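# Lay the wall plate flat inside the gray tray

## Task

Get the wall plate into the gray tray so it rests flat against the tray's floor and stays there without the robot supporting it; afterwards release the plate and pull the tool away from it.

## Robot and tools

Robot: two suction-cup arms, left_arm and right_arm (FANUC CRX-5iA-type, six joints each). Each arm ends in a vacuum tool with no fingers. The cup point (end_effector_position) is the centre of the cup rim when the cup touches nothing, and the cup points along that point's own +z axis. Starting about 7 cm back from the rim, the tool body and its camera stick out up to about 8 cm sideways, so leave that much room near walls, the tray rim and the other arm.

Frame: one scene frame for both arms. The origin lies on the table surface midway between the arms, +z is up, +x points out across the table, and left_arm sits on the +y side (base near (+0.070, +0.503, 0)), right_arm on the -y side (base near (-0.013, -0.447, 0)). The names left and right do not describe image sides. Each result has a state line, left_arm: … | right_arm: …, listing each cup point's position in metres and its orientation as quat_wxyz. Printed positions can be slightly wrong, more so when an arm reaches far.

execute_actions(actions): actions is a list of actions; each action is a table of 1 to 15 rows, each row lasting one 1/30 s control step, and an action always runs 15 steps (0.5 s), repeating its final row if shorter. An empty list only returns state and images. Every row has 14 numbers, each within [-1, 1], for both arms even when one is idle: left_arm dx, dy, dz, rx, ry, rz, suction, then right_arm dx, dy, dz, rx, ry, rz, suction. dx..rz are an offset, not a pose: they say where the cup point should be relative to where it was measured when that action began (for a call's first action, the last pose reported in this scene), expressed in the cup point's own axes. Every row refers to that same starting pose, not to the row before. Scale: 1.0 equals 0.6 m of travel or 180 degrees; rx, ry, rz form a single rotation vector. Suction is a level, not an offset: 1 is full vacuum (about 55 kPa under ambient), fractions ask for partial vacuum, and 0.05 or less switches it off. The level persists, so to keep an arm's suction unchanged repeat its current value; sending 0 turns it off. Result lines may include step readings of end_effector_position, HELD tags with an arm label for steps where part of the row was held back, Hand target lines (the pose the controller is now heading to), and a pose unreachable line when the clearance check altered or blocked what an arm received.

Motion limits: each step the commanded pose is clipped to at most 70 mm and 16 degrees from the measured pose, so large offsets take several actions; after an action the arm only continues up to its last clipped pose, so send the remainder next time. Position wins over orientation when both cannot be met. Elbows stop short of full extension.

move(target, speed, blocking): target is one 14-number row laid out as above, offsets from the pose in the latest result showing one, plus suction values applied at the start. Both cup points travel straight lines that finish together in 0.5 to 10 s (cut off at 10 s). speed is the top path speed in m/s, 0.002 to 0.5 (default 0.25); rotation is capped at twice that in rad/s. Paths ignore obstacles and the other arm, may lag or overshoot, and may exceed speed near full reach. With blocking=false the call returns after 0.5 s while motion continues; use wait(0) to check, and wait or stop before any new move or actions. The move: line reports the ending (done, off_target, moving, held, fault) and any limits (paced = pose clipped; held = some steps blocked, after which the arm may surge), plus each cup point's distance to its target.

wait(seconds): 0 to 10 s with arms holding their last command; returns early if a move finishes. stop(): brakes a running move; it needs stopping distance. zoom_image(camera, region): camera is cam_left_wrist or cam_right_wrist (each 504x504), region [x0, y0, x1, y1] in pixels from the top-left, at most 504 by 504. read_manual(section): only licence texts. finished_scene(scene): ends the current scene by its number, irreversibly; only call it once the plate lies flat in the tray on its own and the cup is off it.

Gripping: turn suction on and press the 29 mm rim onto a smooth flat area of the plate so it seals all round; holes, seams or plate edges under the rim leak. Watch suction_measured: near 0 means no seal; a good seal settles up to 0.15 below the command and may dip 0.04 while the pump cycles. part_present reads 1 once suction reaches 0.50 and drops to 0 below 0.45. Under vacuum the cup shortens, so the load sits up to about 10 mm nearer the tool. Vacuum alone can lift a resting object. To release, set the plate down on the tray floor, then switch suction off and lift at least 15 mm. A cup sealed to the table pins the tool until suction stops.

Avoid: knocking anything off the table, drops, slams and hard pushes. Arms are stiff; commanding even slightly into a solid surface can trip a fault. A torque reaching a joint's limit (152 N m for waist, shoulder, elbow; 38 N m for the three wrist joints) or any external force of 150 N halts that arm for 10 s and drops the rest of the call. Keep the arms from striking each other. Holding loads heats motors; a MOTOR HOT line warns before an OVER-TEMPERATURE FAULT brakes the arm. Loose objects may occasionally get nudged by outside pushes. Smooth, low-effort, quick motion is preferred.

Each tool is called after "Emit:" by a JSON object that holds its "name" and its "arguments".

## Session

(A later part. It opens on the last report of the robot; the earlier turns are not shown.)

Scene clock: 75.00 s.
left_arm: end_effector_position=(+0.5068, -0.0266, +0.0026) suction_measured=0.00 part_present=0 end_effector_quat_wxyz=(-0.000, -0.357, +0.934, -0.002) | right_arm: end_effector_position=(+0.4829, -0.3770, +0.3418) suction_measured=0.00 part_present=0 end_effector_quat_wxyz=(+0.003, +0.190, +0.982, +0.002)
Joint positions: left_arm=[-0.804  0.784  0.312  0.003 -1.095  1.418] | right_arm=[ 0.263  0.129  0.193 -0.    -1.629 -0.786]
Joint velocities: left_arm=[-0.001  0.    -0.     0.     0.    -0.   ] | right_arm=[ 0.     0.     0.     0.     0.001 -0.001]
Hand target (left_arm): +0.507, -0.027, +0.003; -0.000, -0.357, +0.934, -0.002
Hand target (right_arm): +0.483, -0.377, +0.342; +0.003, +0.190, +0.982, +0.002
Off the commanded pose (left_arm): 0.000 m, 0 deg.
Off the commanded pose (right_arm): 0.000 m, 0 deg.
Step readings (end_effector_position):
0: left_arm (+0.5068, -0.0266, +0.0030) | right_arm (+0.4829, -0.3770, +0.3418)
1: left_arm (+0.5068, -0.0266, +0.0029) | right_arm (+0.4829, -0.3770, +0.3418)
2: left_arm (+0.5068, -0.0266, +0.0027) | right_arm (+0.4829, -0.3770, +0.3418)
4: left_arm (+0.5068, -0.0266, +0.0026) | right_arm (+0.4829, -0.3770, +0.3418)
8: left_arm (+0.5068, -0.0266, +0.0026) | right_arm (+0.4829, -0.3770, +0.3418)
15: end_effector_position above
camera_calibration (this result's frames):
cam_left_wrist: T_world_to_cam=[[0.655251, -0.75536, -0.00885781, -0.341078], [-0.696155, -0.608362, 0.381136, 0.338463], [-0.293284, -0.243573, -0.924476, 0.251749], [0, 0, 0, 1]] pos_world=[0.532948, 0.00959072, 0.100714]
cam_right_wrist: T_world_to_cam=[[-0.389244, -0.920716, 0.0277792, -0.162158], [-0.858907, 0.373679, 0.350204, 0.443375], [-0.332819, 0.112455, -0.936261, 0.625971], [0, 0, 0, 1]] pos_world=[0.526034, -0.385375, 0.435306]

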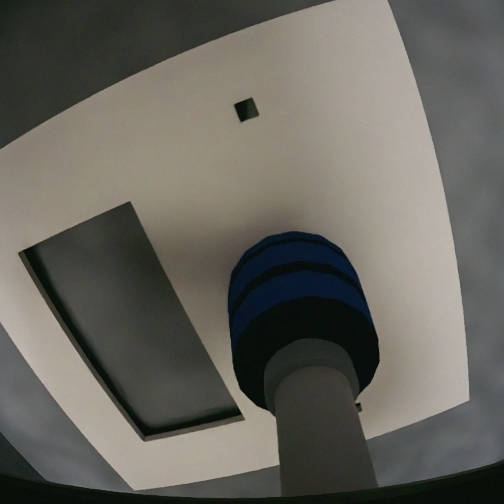

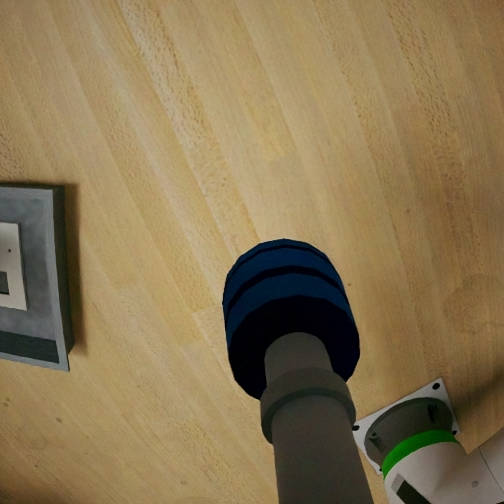

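Emit:
{"name": "move", "arguments": {"target": [0, 0, -0.4, 0, 0, 0, 0, 0, 0, 0, 0, 0, 0, 0], "speed": 0.25}}

Scene clock: 76.87 s.
left_arm: end_effector_position=(+0.5058, -0.0258, +0.2427) suction_measured=0.00 part_present=0 end_effector_quat_wxyz=(-0.001, -0.357, +0.934, -0.002) | right_arm: end_effector_position=(+0.4829, -0.3770, +0.3418) suction_measured=0.00 part_present=0 end_effector_quat_wxyz=(+0.003, +0.190, +0.982, +0.002)
Joint positions: left_arm=[-0.804  0.63   0.638  0.003 -1.575  1.418] | right_arm=[ 0.263  0.129  0.193 -0.    -1.629 -0.786]
Joint velocities: left_arm=[-0.001  0.     0.001 -0.002  0.001 -0.   ] | right_arm=[ 0.    -0.001  0.     0.    -0.    -0.   ]
Hand target (left_arm): +0.506, -0.026, +0.243; -0.001, -0.357, +0.934, -0.002
Hand target (right_arm): +0.483, -0.377, +0.342; +0.003, +0.190, +0.982, +0.002
Off the commanded pose (left_arm): 0.001 m, 0 deg.
Off the commanded pose (right_arm): 0.000 m, 0 deg.
move: done
camera_calibration (this result's frames):
cam_left_wrist: T_world_to_cam=[[0.654195, -0.756273, -0.0089204, -0.337134], [-0.696847, -0.607291, 0.381578, 0.246946], [-0.293995, -0.243411, -0.924293, 0.473944], [0, 0, 0, 1]] pos_world=[0.531972, 0.0103658, 0.340827]
cam_right_wrist: T_world_to_cam=[[-0.389244, -0.920716, 0.0277789, -0.162158], [-0.858907, 0.373679, 0.350204, 0.443375], [-0.332819, 0.112455, -0.936261, 0.625971], [0, 0, 0, 1]] pos_world=[0.526034, -0.385375, 0.435306]

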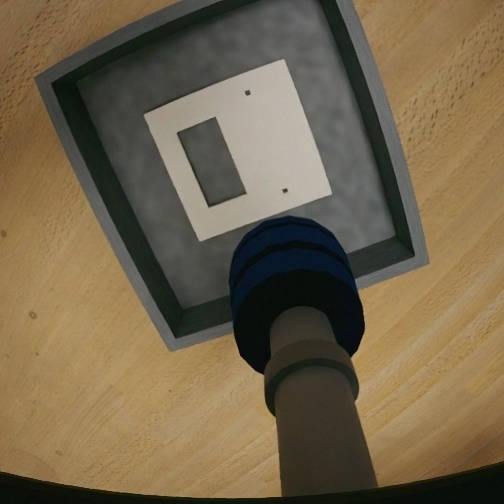

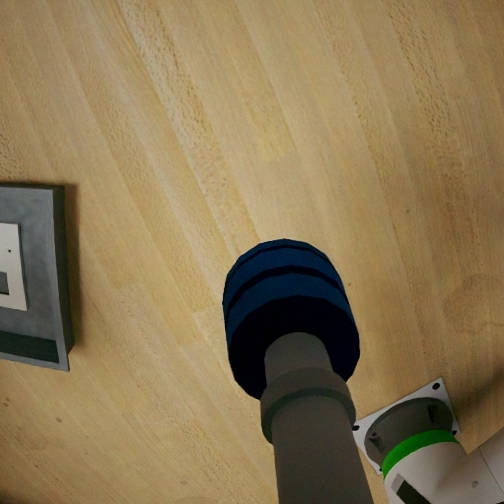

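The plate is lying flat in the middle of the tray, and the tool is 24 cm above it. I'm ending scene 1.

Emit:
{"name": "finished_scene", "arguments": {"scene": 1}}

The scene is finished: the task was done.


## Next scene

The same job, from a new start.

Emit:
{"name": "execute_actions", "arguments": {"actions": []}}

Scene clock: 0.00 s.
left_arm: end_effector_position=(+0.5669, +0.5603, +0.3430) suction_measured=0.00 part_present=0 end_effector_quat_wxyz=(+0.002, -0.314, +0.950, -0.001) | right_arm: end_effector_position=(+0.4829, -0.3770, +0.3418) suction_measured=0.01 part_present=0 end_effector_quat_wxyz=(+0.003, +0.190, +0.982, +0.002)
Joint positions: left_arm=[ 0.265  0.129  0.195  0.003 -1.633  0.258] | right_arm=[ 0.263  0.129  0.193 -0.    -1.629 -0.786]
Joint velocities: left_arm=[ 0.001 -0.     0.     0.     0.001  0.   ] | right_arm=[-0.     0.     0.    -0.001  0.001  0.001]
Hand target (left_arm): +0.567, +0.560, +0.343; +0.002, -0.314, +0.950, -0.001
Hand target (right_arm): +0.483, -0.377, +0.342; +0.003, +0.190, +0.982, +0.002
camera_calibration (this result's frames):
cam_left_wrist: T_world_to_cam=[[0.582567, -0.812735, -0.00887189, 0.139281], [-0.751039, -0.542452, 0.376412, 0.603385], [-0.310736, -0.212622, -0.92641, 0.720292], [0, 0, 0, 1]] pos_world=[0.595846, 0.593656, 0.4414]
cam_right_wrist: T_world_to_cam=[[-0.389243, -0.920716, 0.0277791, -0.162158], [-0.858907, 0.373679, 0.350204, 0.443375], [-0.332819, 0.112455, -0.936261, 0.625971], [0, 0, 0, 1]] pos_world=[0.526034, -0.385375, 0.435306]

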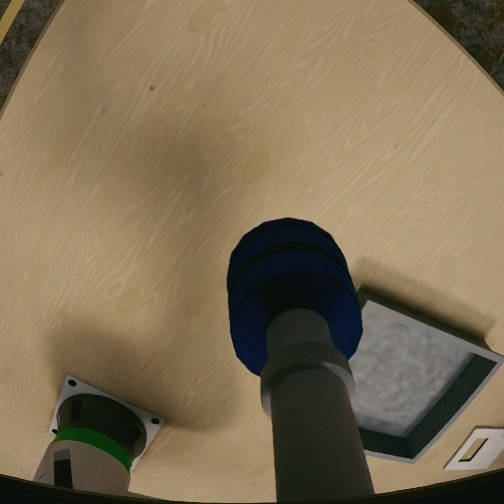

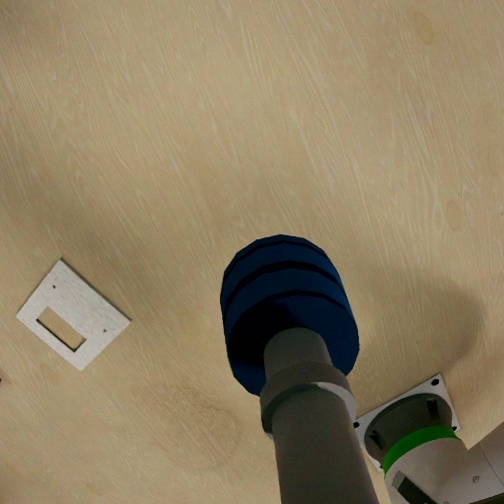

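Emit:
{"name": "zoom_image", "arguments": {"camera": "cam_right_wrist", "region": [0, 244, 150, 394]}}

Emit:
{"name": "zoom_image", "arguments": {"camera": "cam_left_wrist", "region": [304, 270, 504, 490]}}

Region (0, 244, 150, 394) of cam_right_wrist's 504x504 image, scaled by 3.360, with more detail than that image has.

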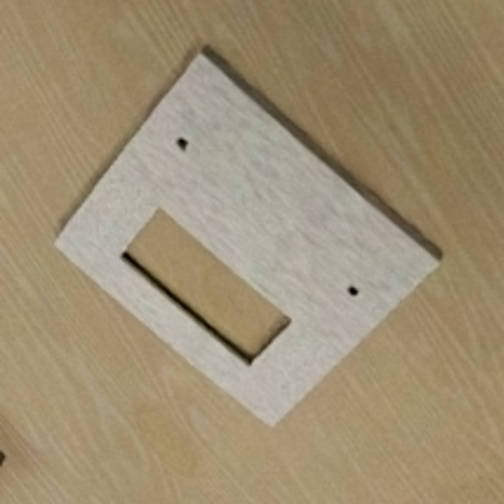

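Region (304, 270, 504, 490) of cam_left_wrist's 504x504 image, scaled by 2.291, with more detail than that image has; it fills the left 458 columns of this view, and the rest is white.

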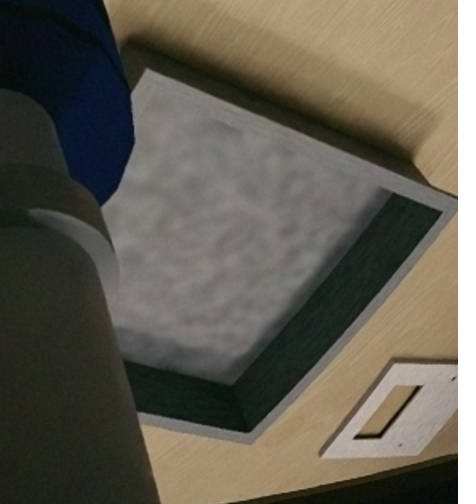

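Emit:
{"name": "move", "arguments": {"target": [0.8946, -0.7107, 0.4217, 0, 0, 0, 0, 0, 0, 0, 0, 0, 0, 0], "speed": 0.4}}

Scene clock: 11.50 s.
left_arm: end_effector_position=(+0.3912, -0.1030, +0.0903) suction_measured=0.00 part_present=0 end_effector_quat_wxyz=(-0.001, -0.314, +0.949, -0.002) | right_arm: end_effector_position=(+0.4829, -0.3770, +0.3418) suction_measured=0.01 part_present=0 end_effector_quat_wxyz=(+0.003, +0.190, +0.982, +0.002)
Joint positions: left_arm=[-1.006  0.696  0.383  0.003 -1.254  1.529] | right_arm=[ 0.263  0.129  0.193 -0.    -1.629 -0.786]
Joint velocities: left_arm=[-0.     0.001  0.001 -0.    -0.001  0.   ] | right_arm=[ 0.    -0.     0.     0.001  0.001  0.   ]
Hand target (left_arm): +0.391, -0.103, +0.090; -0.001, -0.314, +0.949, -0.002
Hand target (right_arm): +0.483, -0.377, +0.342; +0.003, +0.190, +0.982, +0.002
Off the commanded pose (left_arm): 0.001 m, 0 deg.
Off the commanded pose (right_arm): 0.000 m, 0 deg.
move: done
camera_calibration (this result's frames):
cam_left_wrist: T_world_to_cam=[[0.583481, -0.812078, -0.00888584, -0.299963], [-0.748649, -0.542083, 0.381669, 0.205351], [-0.314762, -0.216044, -0.924257, 0.2916], [0, 0, 0, 1]] pos_world=[0.420543, -0.0692781, 0.188472]
cam_right_wrist: T_world_to_cam=[[-0.389244, -0.920716, 0.027779, -0.162158], [-0.858907, 0.373679, 0.350204, 0.443375], [-0.332819, 0.112455, -0.936261, 0.625971], [0, 0, 0, 1]] pos_world=[0.526034, -0.385375, 0.435306]

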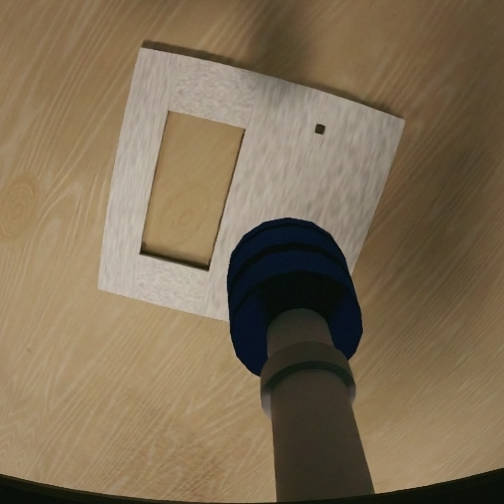

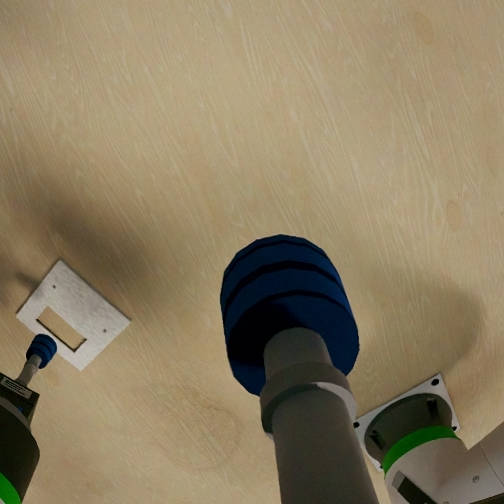

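Emit:
{"name": "zoom_image", "arguments": {"camera": "cam_left_wrist", "region": [80, 20, 420, 360]}}

Region (80, 20, 420, 360) of cam_left_wrist's 504x504 image, scaled by 1.482, with more detail than that image has.

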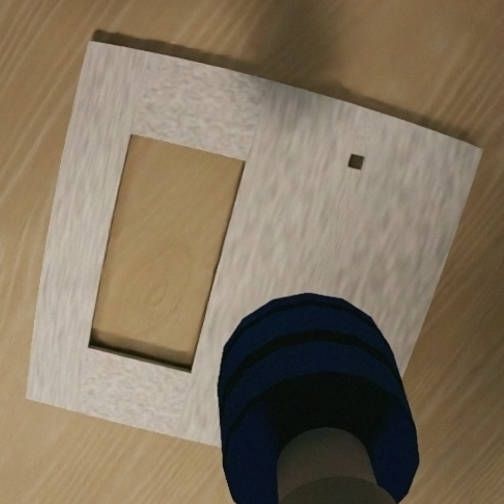

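Emit:
{"name": "move", "arguments": {"target": [0.0237, -0.0067, 0.119, 0, 0, 0, 1, 0, 0, 0, 0, 0, 0, 0], "speed": 0.15}}

Scene clock: 17.83 s.
left_arm: end_effector_position=(+0.3824, -0.1149, +0.0188) suction_measured=0.00 part_present=0 end_effector_quat_wxyz=(-0.001, -0.314, +0.949, -0.002) | right_arm: end_effector_position=(+0.4829, -0.3770, +0.3418) suction_measured=0.01 part_present=0 end_effector_quat_wxyz=(+0.003, +0.190, +0.982, +0.002)
Joint positions: left_arm=[-1.027  0.78   0.347  0.003 -1.134  1.551] | right_arm=[ 0.263  0.129  0.193 -0.    -1.629 -0.786]
Joint velocities: left_arm=[-0.001  0.001  0.002  0.001  0.001  0.002] | right_arm=[-0.     0.001 -0.001  0.     0.001  0.001]
Hand target (left_arm): +0.382, -0.115, +0.019; -0.001, -0.314, +0.949, -0.002
Hand target (right_arm): +0.483, -0.377, +0.342; +0.003, +0.190, +0.982, +0.002
Off the commanded pose (left_arm): 0.000 m, 0 deg.
Off the commanded pose (right_arm): 0.000 m, 0 deg.
move: done
camera_calibration (this result's frames):
cam_left_wrist: T_world_to_cam=[[0.583742, -0.811889, -0.0090698, -0.305215], [-0.748472, -0.542408, 0.381553, 0.219492], [-0.314698, -0.21594, -0.924302, 0.220151], [0, 0, 0, 1]] pos_world=[0.411731, -0.0812067, 0.11697]
cam_right_wrist: T_world_to_cam=[[-0.389243, -0.920716, 0.027779, -0.162158], [-0.858907, 0.373679, 0.350204, 0.443375], [-0.332819, 0.112455, -0.936261, 0.625971], [0, 0, 0, 1]] pos_world=[0.526034, -0.385375, 0.435306]

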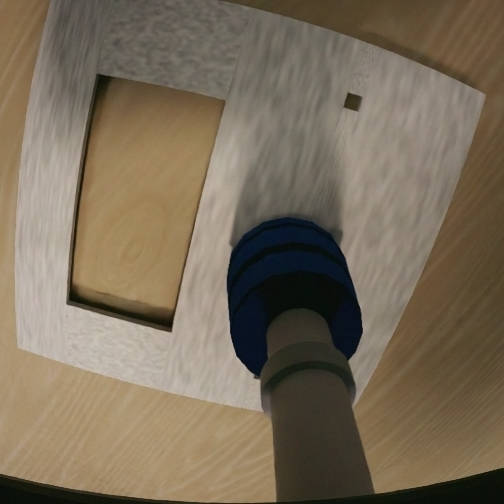

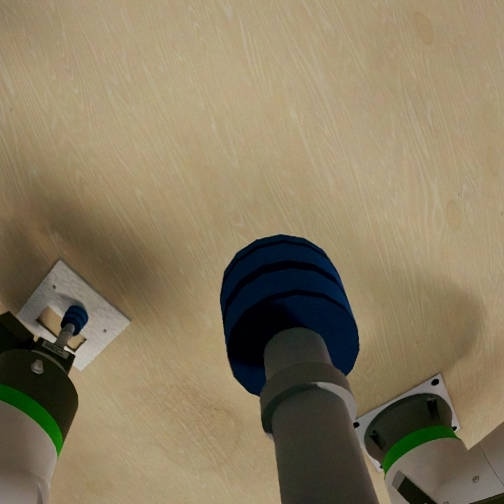

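Emit:
{"name": "move", "arguments": {"target": [0, 0, 0.0185, 0, 0, 0, 1, 0, 0, 0, 0, 0, 0, 0], "speed": 0.015}}

Scene clock: 19.30 s.
left_arm: end_effector_position=(+0.3824, -0.1149, +0.0077) suction_measured=0.62 part_present=1 end_effector_quat_wxyz=(-0.001, -0.314, +0.949, -0.002) | right_arm: end_effector_position=(+0.4829, -0.3770, +0.3418) suction_measured=0.01 part_present=0 end_effector_quat_wxyz=(+0.003, +0.190, +0.982, +0.002)
Joint positions: left_arm=[-1.027  0.792  0.34   0.003 -1.115  1.551] | right_arm=[ 0.263  0.129  0.193 -0.    -1.629 -0.786]
Joint velocities: left_arm=[-0.    -0.    -0.    -0.001 -0.     0.   ] | right_arm=[ 0.    -0.001  0.     0.001 -0.     0.001]
Hand target (left_arm): +0.382, -0.115, +0.008; -0.001, -0.314, +0.949, -0.002
Hand target (right_arm): +0.483, -0.377, +0.342; +0.003, +0.190, +0.982, +0.002
Off the commanded pose (left_arm): 0.000 m, 0 deg.
Off the commanded pose (right_arm): 0.000 m, 0 deg.
move: done
camera_calibration (this result's frames):
cam_left_wrist: T_world_to_cam=[[0.583782, -0.81186, -0.00907096, -0.30538], [-0.748453, -0.542451, 0.38153, 0.223723], [-0.314669, -0.215941, -0.924312, 0.20987], [0, 0, 0, 1]] pos_world=[0.411762, -0.0812474, 0.105858]
cam_right_wrist: T_world_to_cam=[[-0.389244, -0.920716, 0.0277789, -0.162158], [-0.858907, 0.373679, 0.350204, 0.443375], [-0.332819, 0.112455, -0.936261, 0.625971], [0, 0, 0, 1]] pos_world=[0.526034, -0.385375, 0.435306]

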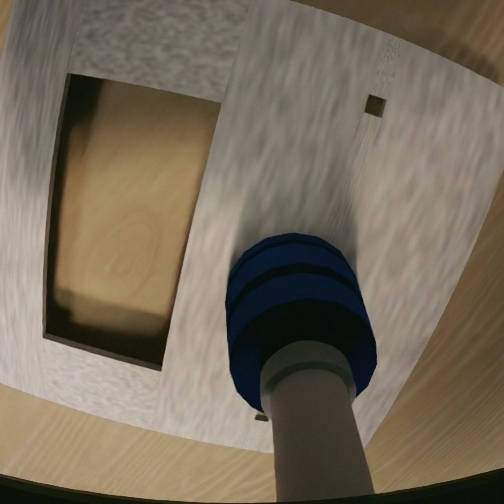

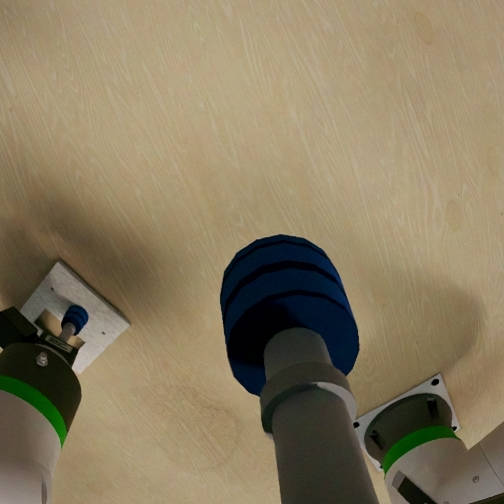

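Emit:
{"name": "wait", "arguments": {"seconds": 0}}

Scene clock: 24.00 s.
left_arm: end_effector_position=(+0.3824, -0.1149, +0.0077) suction_measured=0.98 part_present=1 end_effector_quat_wxyz=(-0.001, -0.314, +0.949, -0.002) | right_arm: end_effector_position=(+0.4829, -0.3770, +0.3418) suction_measured=0.01 part_present=0 end_effector_quat_wxyz=(+0.003, +0.190, +0.982, +0.002)
Joint positions: left_arm=[-1.027  0.792  0.34   0.003 -1.115  1.551] | right_arm=[ 0.263  0.129  0.193 -0.    -1.629 -0.786]
Joint velocities: left_arm=[-0.001 -0.     0.     0.     0.    -0.   ] | right_arm=[-0.    -0.     0.    -0.    -0.001  0.001]
Hand target (left_arm): +0.382, -0.115, +0.008; -0.001, -0.314, +0.949, -0.002
Hand target (right_arm): +0.483, -0.377, +0.342; +0.003, +0.190, +0.982, +0.002
Off the commanded pose (left_arm): 0.000 m, 0 deg.
Off the commanded pose (right_arm): 0.000 m, 0 deg.
camera_calibration (this result's frames):
cam_left_wrist: T_world_to_cam=[[0.583783, -0.811859, -0.00907195, -0.305381], [-0.748452, -0.542452, 0.38153, 0.223724], [-0.31467, -0.215941, -0.924312, 0.209868], [0, 0, 0, 1]] pos_world=[0.411762, -0.0812476, 0.105855]
cam_right_wrist: T_world_to_cam=[[-0.389243, -0.920716, 0.027779, -0.162158], [-0.858907, 0.373679, 0.350204, 0.443375], [-0.332819, 0.112455, -0.936261, 0.625971], [0, 0, 0, 1]] pos_world=[0.526034, -0.385375, 0.435306]

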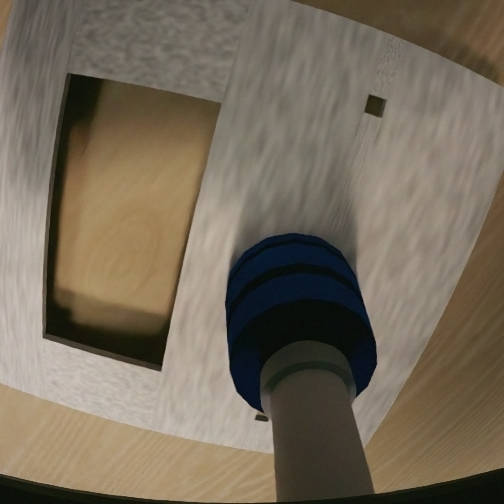

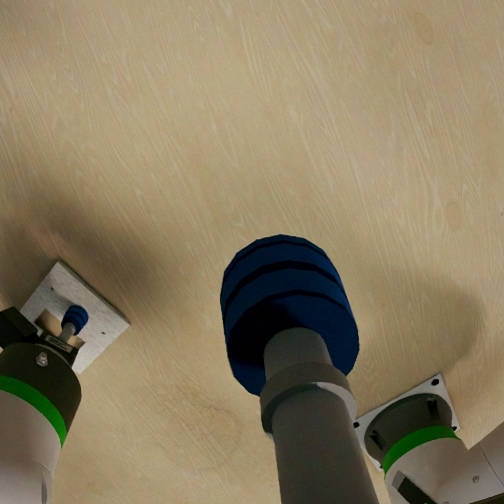

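Emit:
{"name": "move", "arguments": {"target": [-0.0996, 0.1129, -0.1455, 0, 0, 0, 1, 0, 0, 0, 0, 0, 0, 0], "speed": 0.25}}

Scene clock: 27.27 s.
left_arm: end_effector_position=(+0.3898, -0.0247, +0.0949) suction_measured=0.98 part_present=1 end_effector_quat_wxyz=(-0.000, -0.314, +0.949, -0.002) | right_arm: end_effector_position=(+0.4829, -0.3770, +0.3418) suction_measured=0.01 part_present=0 end_effector_quat_wxyz=(+0.003, +0.190, +0.982, +0.002)
Joint positions: left_arm=[-0.927  0.526  0.125  0.003 -1.167  1.45 ] | right_arm=[ 0.263  0.129  0.193 -0.    -1.629 -0.786]
Joint velocities: left_arm=[ 0.001 -0.001 -0.     0.    -0.    -0.002] | right_arm=[-0.    -0.001 -0.     0.     0.001 -0.001]
Hand target (left_arm): +0.390, -0.025, +0.095; -0.000, -0.314, +0.949, -0.002
Hand target (right_arm): +0.483, -0.377, +0.342; +0.003, +0.190, +0.982, +0.002
Off the commanded pose (left_arm): 0.000 m, 0 deg.
Off the commanded pose (right_arm): 0.000 m, 0 deg.
move: done
camera_calibration (this result's frames):
cam_left_wrist: T_world_to_cam=[[0.583632, -0.81197, -0.00884993, -0.235609], [-0.748726, -0.542327, 0.381171, 0.245119], [-0.314299, -0.215837, -0.924462, 0.312116], [0, 0, 0, 1]] pos_world=[0.419134, 0.00899323, 0.193022]
cam_right_wrist: T_world_to_cam=[[-0.389243, -0.920716, 0.0277789, -0.162158], [-0.858907, 0.373679, 0.350204, 0.443375], [-0.332819, 0.112455, -0.936262, 0.625971], [0, 0, 0, 1]] pos_world=[0.526034, -0.385375, 0.435306]

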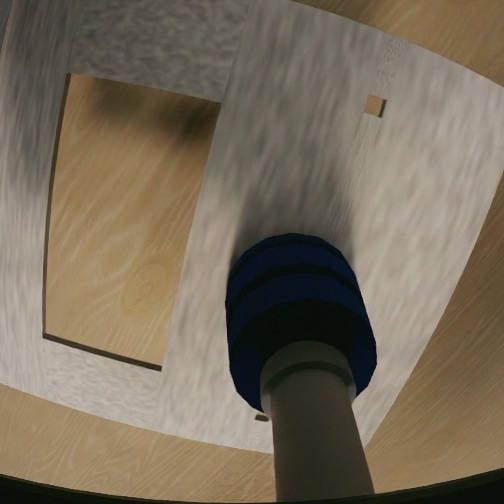

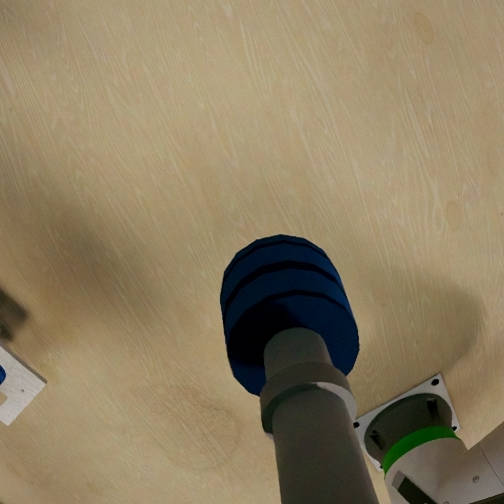

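Emit:
{"name": "move", "arguments": {"target": [-0.2486, 0.284, 0.0167, 0, 0, 0.0533, 1, 0, 0, 0, 0, 0, 0, 0], "speed": 0.3}}

Scene clock: 29.63 s.
left_arm: end_effector_position=(+0.4084, +0.2012, +0.0844) suction_measured=0.98 part_present=1 end_effector_quat_wxyz=(+0.001, -0.234, +0.972, -0.002) | right_arm: end_effector_position=(+0.4829, -0.3770, +0.3418) suction_measured=0.01 part_present=0 end_effector_quat_wxyz=(+0.003, +0.190, +0.982, +0.002)
Joint positions: left_arm=[-0.55   0.167 -0.391  0.003 -1.009  0.906] | right_arm=[ 0.263  0.129  0.193 -0.    -1.629 -0.786]
Joint velocities: left_arm=[ 0.001 -0.    -0.     0.    -0.    -0.001] | right_arm=[ 0.     0.    -0.    -0.001  0.     0.002]
Hand target (left_arm): +0.408, +0.201, +0.084; +0.001, -0.234, +0.972, -0.002
Hand target (right_arm): +0.483, -0.377, +0.342; +0.003, +0.190, +0.982, +0.002
Off the commanded pose (left_arm): 0.001 m, 0 deg.
Off the commanded pose (right_arm): 0.000 m, 0 deg.
move: done
camera_calibration (this result's frames):
cam_left_wrist: T_world_to_cam=[[0.440526, -0.897701, -0.00838069, 0.0125417], [-0.82946, -0.410574, 0.378714, 0.39223], [-0.343413, -0.159882, -0.925476, 0.357763], [0, 0, 0, 1]] pos_world=[0.442675, 0.229498, 0.182663]
cam_right_wrist: T_world_to_cam=[[-0.389243, -0.920716, 0.0277789, -0.162158], [-0.858907, 0.373679, 0.350204, 0.443375], [-0.332819, 0.112455, -0.936261, 0.625971], [0, 0, 0, 1]] pos_world=[0.526034, -0.385375, 0.435306]

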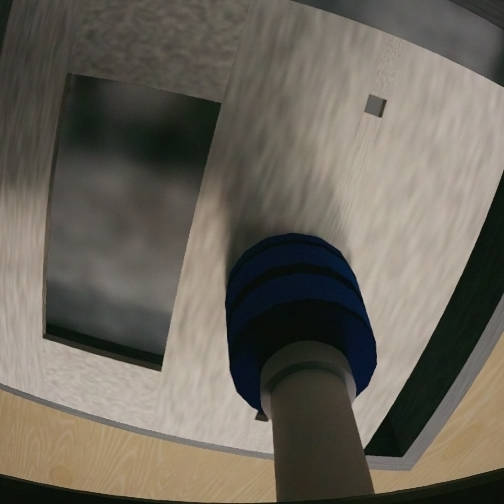

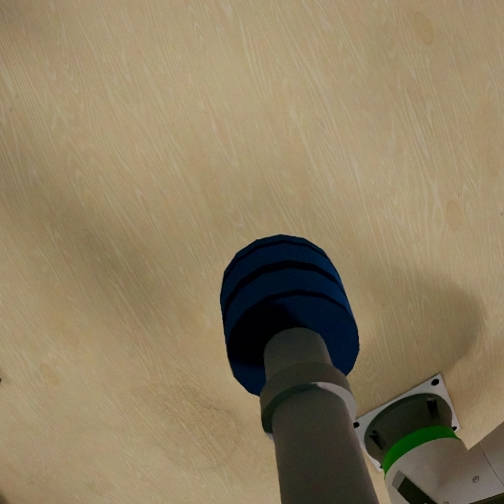

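Emit:
{"name": "zoom_image", "arguments": {"camera": "cam_left_wrist", "region": [324, 324, 504, 504]}}

Emit:
{"name": "zoom_image", "arguments": {"camera": "cam_left_wrist", "region": [264, 0, 504, 120]}}

Region (324, 324, 504, 504) of cam_left_wrist's 504x504 image, scaled by 2.800, with more detail than that image has.

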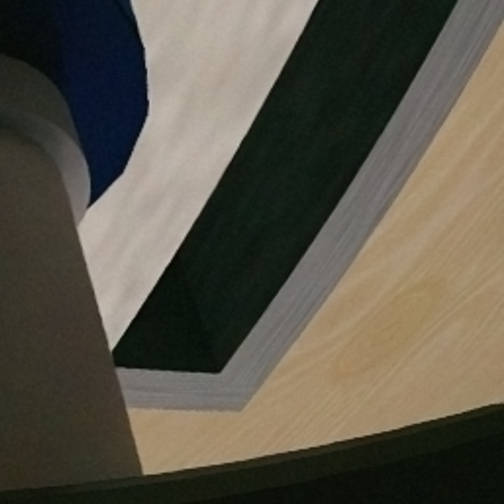

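Region (264, 0, 504, 120) of cam_left_wrist's 504x504 image, scaled by 2.100, with more detail than that image has.

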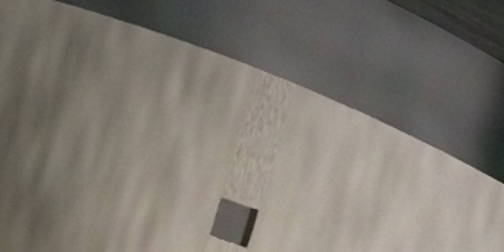

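Emit:
{"name": "move", "arguments": {"target": [0, 0, 0.1255, 0, 0, 0, 1, 0, 0, 0, 0, 0, 0, 0], "speed": 0.13}}

Emit:
{"name": "zoom_image", "arguments": {"camera": "cam_left_wrist", "region": [20, 200, 220, 400]}}

Scene clock: 33.37 s.
left_arm: end_effector_position=(+0.4088, +0.2013, +0.0088) suction_measured=0.98 part_present=1 end_effector_quat_wxyz=(+0.001, -0.234, +0.972, -0.002) | right_arm: end_effector_position=(+0.4829, -0.3770, +0.3418) suction_measured=0.01 part_present=0 end_effector_quat_wxyz=(+0.003, +0.190, +0.982, +0.002)
Joint positions: left_arm=[-0.55   0.29  -0.456  0.003 -0.821  0.906] | right_arm=[ 0.263  0.129  0.193 -0.    -1.629 -0.786]
Joint velocities: left_arm=[ 0.     0.001 -0.     0.    -0.001  0.001] | right_arm=[ 0.     0.     0.    -0.001 -0.     0.   ]
Hand target (left_arm): +0.409, +0.201, +0.009; +0.001, -0.234, +0.972, -0.002
Hand target (right_arm): +0.483, -0.377, +0.342; +0.003, +0.190, +0.982, +0.002
Off the commanded pose (left_arm): 0.000 m, 0 deg.
Off the commanded pose (right_arm): 0.000 m, 0 deg.
move: done
camera_calibration (this result's frames):
cam_left_wrist: T_world_to_cam=[[0.440866, -0.89753, -0.00880482, 0.0116007], [-0.82934, -0.411084, 0.378424, 0.421237], [-0.343267, -0.159532, -0.92559, 0.287842], [0, 0, 0, 1]] pos_world=[0.44304, 0.229495, 0.107119]
cam_right_wrist: T_world_to_cam=[[-0.389243, -0.920716, 0.0277789, -0.162158], [-0.858907, 0.373679, 0.350204, 0.443375], [-0.332819, 0.112455, -0.936262, 0.625971], [0, 0, 0, 1]] pos_world=[0.526034, -0.385375, 0.435306]

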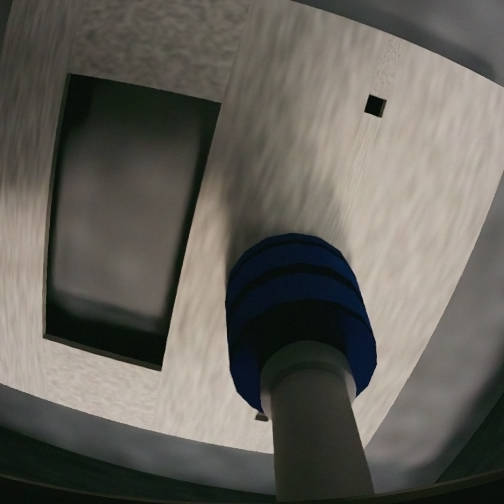

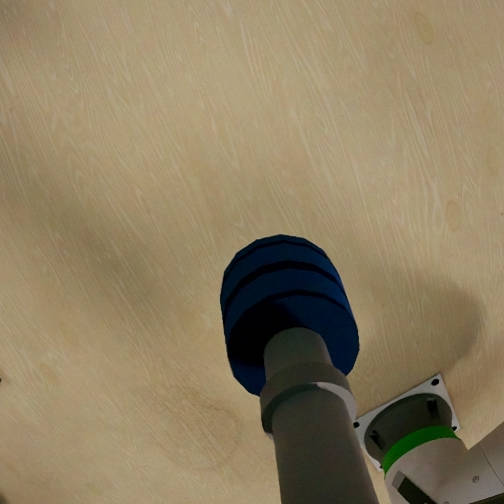

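Region (20, 200, 220, 400) of cam_left_wrist's 504x504 image, scaled by 2.520, with more detail than that image has.

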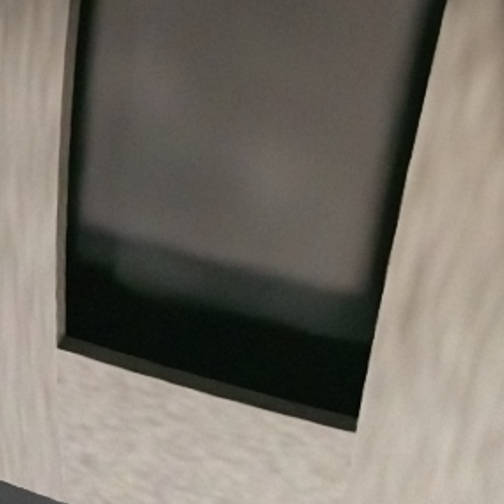

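Emit:
{"name": "move", "arguments": {"target": [0, 0, 0.0075, 0, 0, 0, 1, 0, 0, 0, 0, 0, 0, 0], "speed": 0.012}}

Emit:
{"name": "zoom_image", "arguments": {"camera": "cam_left_wrist", "region": [20, 200, 220, 400]}}

Scene clock: 35.40 s.
left_arm: end_effector_position=(+0.4088, +0.2012, +0.0044) suction_measured=0.99 part_present=1 end_effector_quat_wxyz=(+0.001, -0.234, +0.972, -0.002) | right_arm: end_effector_position=(+0.4829, -0.3770, +0.3418) suction_measured=0.01 part_present=0 end_effector_quat_wxyz=(+0.003, +0.190, +0.982, +0.002)
Joint positions: left_arm=[-0.55   0.299 -0.458  0.003 -0.81   0.906] | right_arm=[ 0.263  0.129  0.193 -0.    -1.629 -0.786]
Joint velocities: left_arm=[-0.001 -0.    -0.    -0.002 -0.001 -0.001] | right_arm=[ 0.    -0.001 -0.    -0.     0.001  0.002]
Hand target (left_arm): +0.409, +0.201, +0.004; +0.001, -0.234, +0.972, -0.002
Hand target (right_arm): +0.483, -0.377, +0.342; +0.003, +0.190, +0.982, +0.002
Off the commanded pose (left_arm): 0.000 m, 0 deg.
Off the commanded pose (right_arm): 0.000 m, 0 deg.
move: done
camera_calibration (this result's frames):
cam_left_wrist: T_world_to_cam=[[0.440947, -0.897491, -0.00872619, 0.011451], [-0.82929, -0.411119, 0.378496, 0.422893], [-0.343284, -0.15966, -0.925562, 0.283706], [0, 0, 0, 1]] pos_world=[0.443043, 0.229433, 0.102624]
cam_right_wrist: T_world_to_cam=[[-0.389243, -0.920716, 0.0277793, -0.162158], [-0.858907, 0.373679, 0.350204, 0.443375], [-0.332819, 0.112455, -0.936261, 0.625971], [0, 0, 0, 1]] pos_world=[0.526034, -0.385375, 0.435306]

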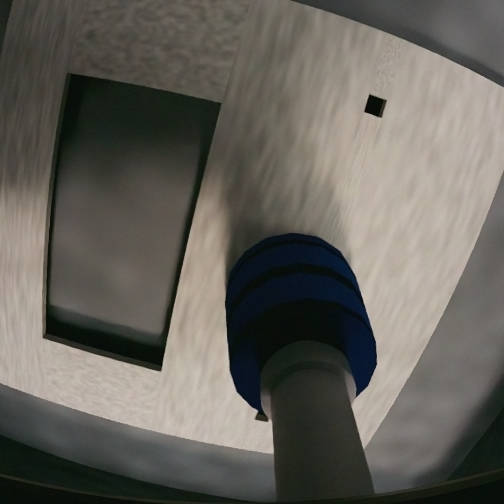

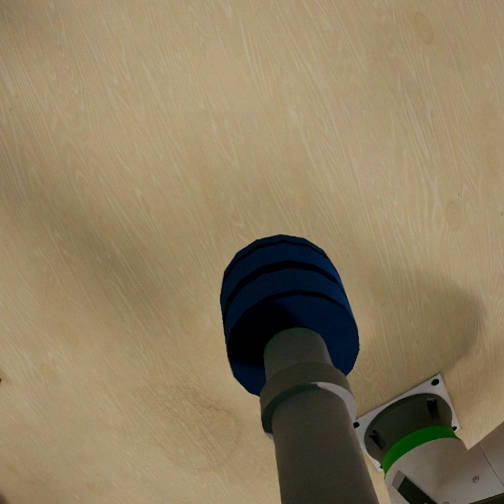

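Region (20, 200, 220, 400) of cam_left_wrist's 504x504 image, scaled by 2.520, with more detail than that image has.

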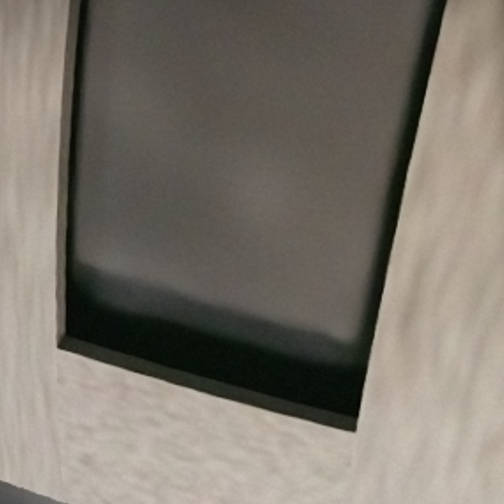

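Emit:
{"name": "move", "arguments": {"target": [0, 0, 0.0035, 0, 0, 0, 1, 0, 0, 0, 0, 0, 0, 0], "speed": 0.008}}

Emit:
{"name": "zoom_image", "arguments": {"camera": "cam_left_wrist", "region": [20, 200, 220, 400]}}

Scene clock: 39.23 s.
left_arm: end_effector_position=(+0.4088, +0.2013, +0.0022) suction_measured=0.99 part_present=1 end_effector_quat_wxyz=(+0.001, -0.234, +0.972, -0.002) | right_arm: end_effector_position=(+0.4829, -0.3770, +0.3418) suction_measured=0.01 part_present=0 end_effector_quat_wxyz=(+0.003, +0.190, +0.982, +0.002)
Joint positions: left_arm=[-0.55   0.302 -0.46   0.003 -0.805  0.906] | right_arm=[ 0.263  0.129  0.193 -0.    -1.629 -0.786]
Joint velocities: left_arm=[-0.001  0.     0.    -0.     0.001 -0.   ] | right_arm=[ 0.     0.    -0.    -0.     0.001  0.   ]
Hand target (left_arm): +0.409, +0.201, +0.002; +0.001, -0.234, +0.972, -0.002
Hand target (right_arm): +0.483, -0.377, +0.342; +0.003, +0.190, +0.982, +0.002
Off the commanded pose (left_arm): 0.000 m, 0 deg.
Off the commanded pose (right_arm): 0.000 m, 0 deg.
move: done
camera_calibration (this result's frames):
cam_left_wrist: T_world_to_cam=[[0.440898, -0.897514, -0.00881225, 0.0115006], [-0.829337, -0.411122, 0.378391, 0.423777], [-0.343234, -0.159523, -0.925604, 0.281719], [0, 0, 0, 1]] pos_world=[0.443079, 0.229487, 0.100508]
cam_right_wrist: T_world_to_cam=[[-0.389244, -0.920716, 0.0277788, -0.162158], [-0.858907, 0.373679, 0.350204, 0.443375], [-0.332819, 0.112455, -0.936262, 0.625971], [0, 0, 0, 1]] pos_world=[0.526034, -0.385375, 0.435306]

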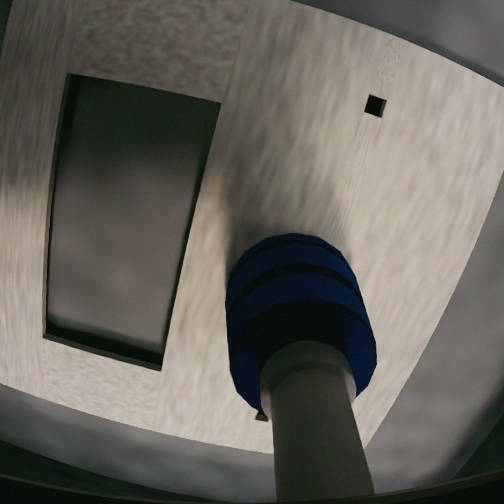

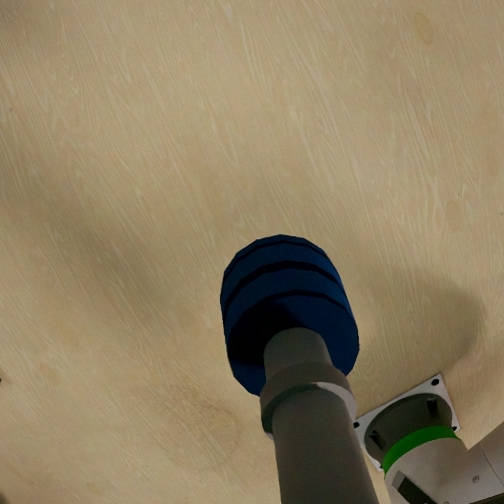

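Region (20, 200, 220, 400) of cam_left_wrist's 504x504 image, scaled by 2.520, with more detail than that image has.

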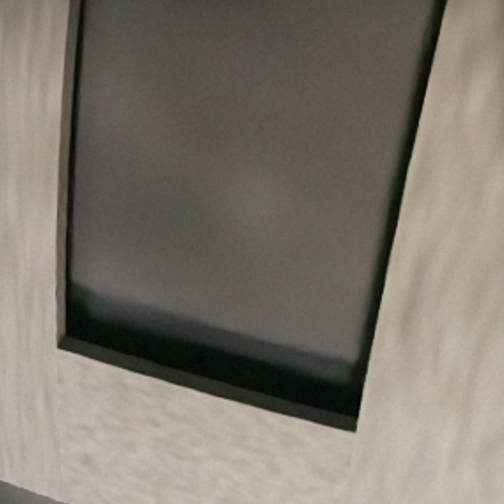

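Emit:
{"name": "execute_actions", "arguments": {"actions": [[[0, 0, 0.0005, 0, 0, 0, 1, 0, 0, 0, 0, 0, 0, 0], [0, 0, 0.0009, 0, 0, 0, 1, 0, 0, 0, 0, 0, 0, 0], [0, 0, 0.0013, 0, 0, 0, 1, 0, 0, 0, 0, 0, 0, 0], [0, 0, 0.0015, 0, 0, 0, 1, 0, 0, 0, 0, 0, 0, 0], [0, 0, 0.0015, 0, 0, 0, 1, 0, 0, 0, 0, 0, 0, 0], [0, 0, 0.0015, 0, 0, 0, 1, 0, 0, 0, 0, 0, 0, 0], [0, 0, 0.0015, 0, 0, 0, 1, 0, 0, 0, 0, 0, 0, 0], [0, 0, 0.0015, 0, 0, 0, 0, 0, 0, 0, 0, 0, 0, 0]]]}}

Scene clock: 40.67 s.
left_arm: end_effector_position=(+0.4089, +0.2012, +0.0014) suction_measured=0.00 part_present=0 end_effector_quat_wxyz=(+0.001, -0.234, +0.972, -0.002) | right_arm: end_effector_position=(+0.4829, -0.3770, +0.3418) suction_measured=0.01 part_present=0 end_effector_quat_wxyz=(+0.003, +0.190, +0.982, +0.002)
Joint positions: left_arm=[-0.55   0.304 -0.46   0.003 -0.803  0.906] | right_arm=[ 0.263  0.129  0.193 -0.    -1.629 -0.786]
Joint velocities: left_arm=[-0.     0.    -0.    -0.    -0.    -0.002] | right_arm=[-0.    -0.    -0.    -0.     0.002  0.001]
Hand target (left_arm): +0.409, +0.201, +0.001; +0.001, -0.234, +0.972, -0.002
Hand target (right_arm): +0.483, -0.377, +0.342; +0.003, +0.190, +0.982, +0.002
Off the commanded pose (left_arm): 0.000 m, 0 deg.
Off the commanded pose (right_arm): 0.000 m, 0 deg.
Step readings (end_effector_position):
0: left_arm (+0.4088, +0.2012, +0.0022) | right_arm (+0.4829, -0.3770, +0.3418)
1: left_arm (+0.4088, +0.2012, +0.0022) | right_arm (+0.4829, -0.3770, +0.3418)
2: left_arm (+0.4088, +0.2012, +0.0021) | right_arm (+0.4829, -0.3770, +0.3418)
4: left_arm (+0.4089, +0.2012, +0.0017) | right_arm (+0.4829, -0.3770, +0.3418)
8: left_arm (+0.4089, +0.2012, +0.0014) | right_arm (+0.4829, -0.3770, +0.3418)
15: end_effector_position above
camera_calibration (this result's frames):
cam_left_wrist: T_world_to_cam=[[0.440962, -0.897484, -0.0086617, 0.0113758], [-0.829319, -0.411123, 0.378429, 0.424068], [-0.343195, -0.15969, -0.92559, 0.280936], [0, 0, 0, 1]] pos_world=[0.443087, 0.229416, 0.0996507]
cam_right_wrist: T_world_to_cam=[[-0.389243, -0.920716, 0.0277789, -0.162158], [-0.858907, 0.373679, 0.350204, 0.443375], [-0.332819, 0.112455, -0.936261, 0.625971], [0, 0, 0, 1]] pos_world=[0.526034, -0.385375, 0.435306]

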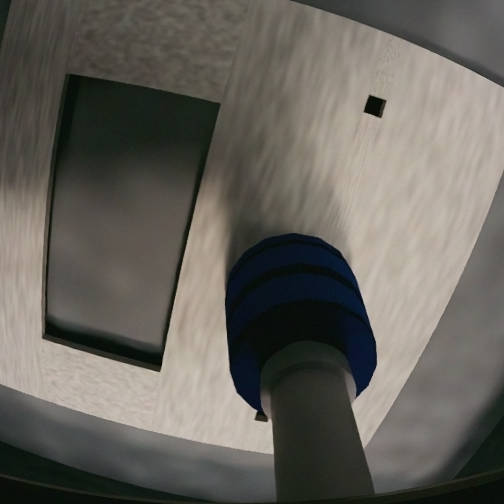

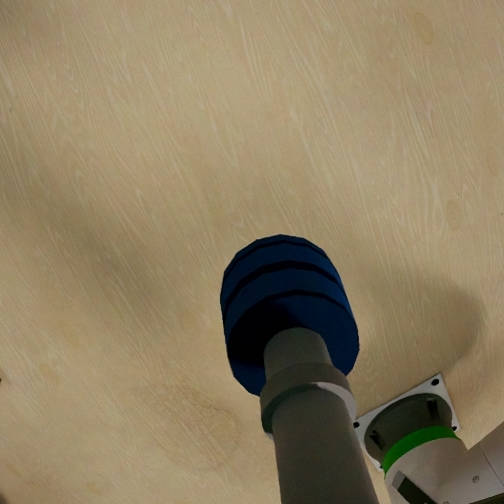

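Suction is off and the plate stayed put, so it was already resting on the tray floor. Next I'll lift clear.

Emit:
{"name": "move", "arguments": {"target": [0, 0, -0.38, 0, 0, 0, 0, 0, 0, 0, 0, 0, 0, 0], "speed": 0.3}}

Scene clock: 42.20 s.
left_arm: end_effector_position=(+0.4075, +0.2015, +0.2298) suction_measured=0.00 part_present=0 end_effector_quat_wxyz=(+0.001, -0.233, +0.972, -0.002) | right_arm: end_effector_position=(+0.4829, -0.3770, +0.3418) suction_measured=0.01 part_present=0 end_effector_quat_wxyz=(+0.003, +0.190, +0.982, +0.002)
Joint positions: left_arm=[-0.55   0.027 -0.179  0.003 -1.361  0.906] | right_arm=[ 0.263  0.129  0.193 -0.    -1.629 -0.786]
Joint velocities: left_arm=[-0.    -0.     0.001 -0.    -0.001  0.   ] | right_arm=[ 0.    -0.    -0.     0.    -0.001 -0.002]
Hand target (left_arm): +0.408, +0.202, +0.230; +0.001, -0.233, +0.972, -0.002
Hand target (right_arm): +0.483, -0.377, +0.342; +0.003, +0.190, +0.982, +0.002
Off the commanded pose (left_arm): 0.001 m, 0 deg.
Off the commanded pose (right_arm): 0.000 m, 0 deg.
move: done
camera_calibration (this result's frames):
cam_left_wrist: T_world_to_cam=[[0.43962, -0.898146, -0.00819656, 0.0148422], [-0.82977, -0.409611, 0.379079, 0.336352], [-0.343825, -0.159849, -0.925328, 0.492183], [0, 0, 0, 1]] pos_world=[0.441795, 0.229779, 0.328049]
cam_right_wrist: T_world_to_cam=[[-0.389244, -0.920716, 0.0277789, -0.162158], [-0.858907, 0.373679, 0.350204, 0.443375], [-0.332819, 0.112455, -0.936261, 0.625971], [0, 0, 0, 1]] pos_world=[0.526034, -0.385375, 0.435306]

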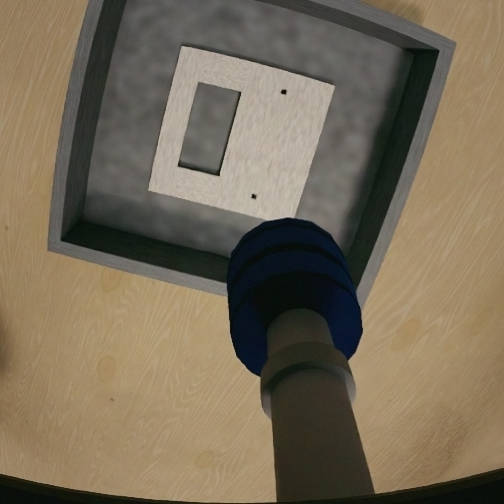

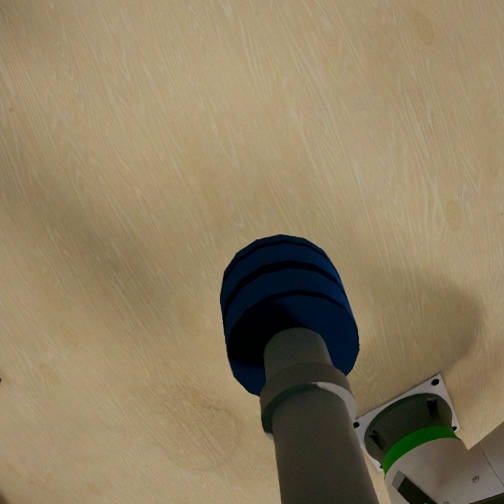

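The plate is flat and centred in the tray, and the tool is clear of it. I'm ending scene 2.

Emit:
{"name": "finished_scene", "arguments": {"scene": 2}}

The scene is finished: the task was done.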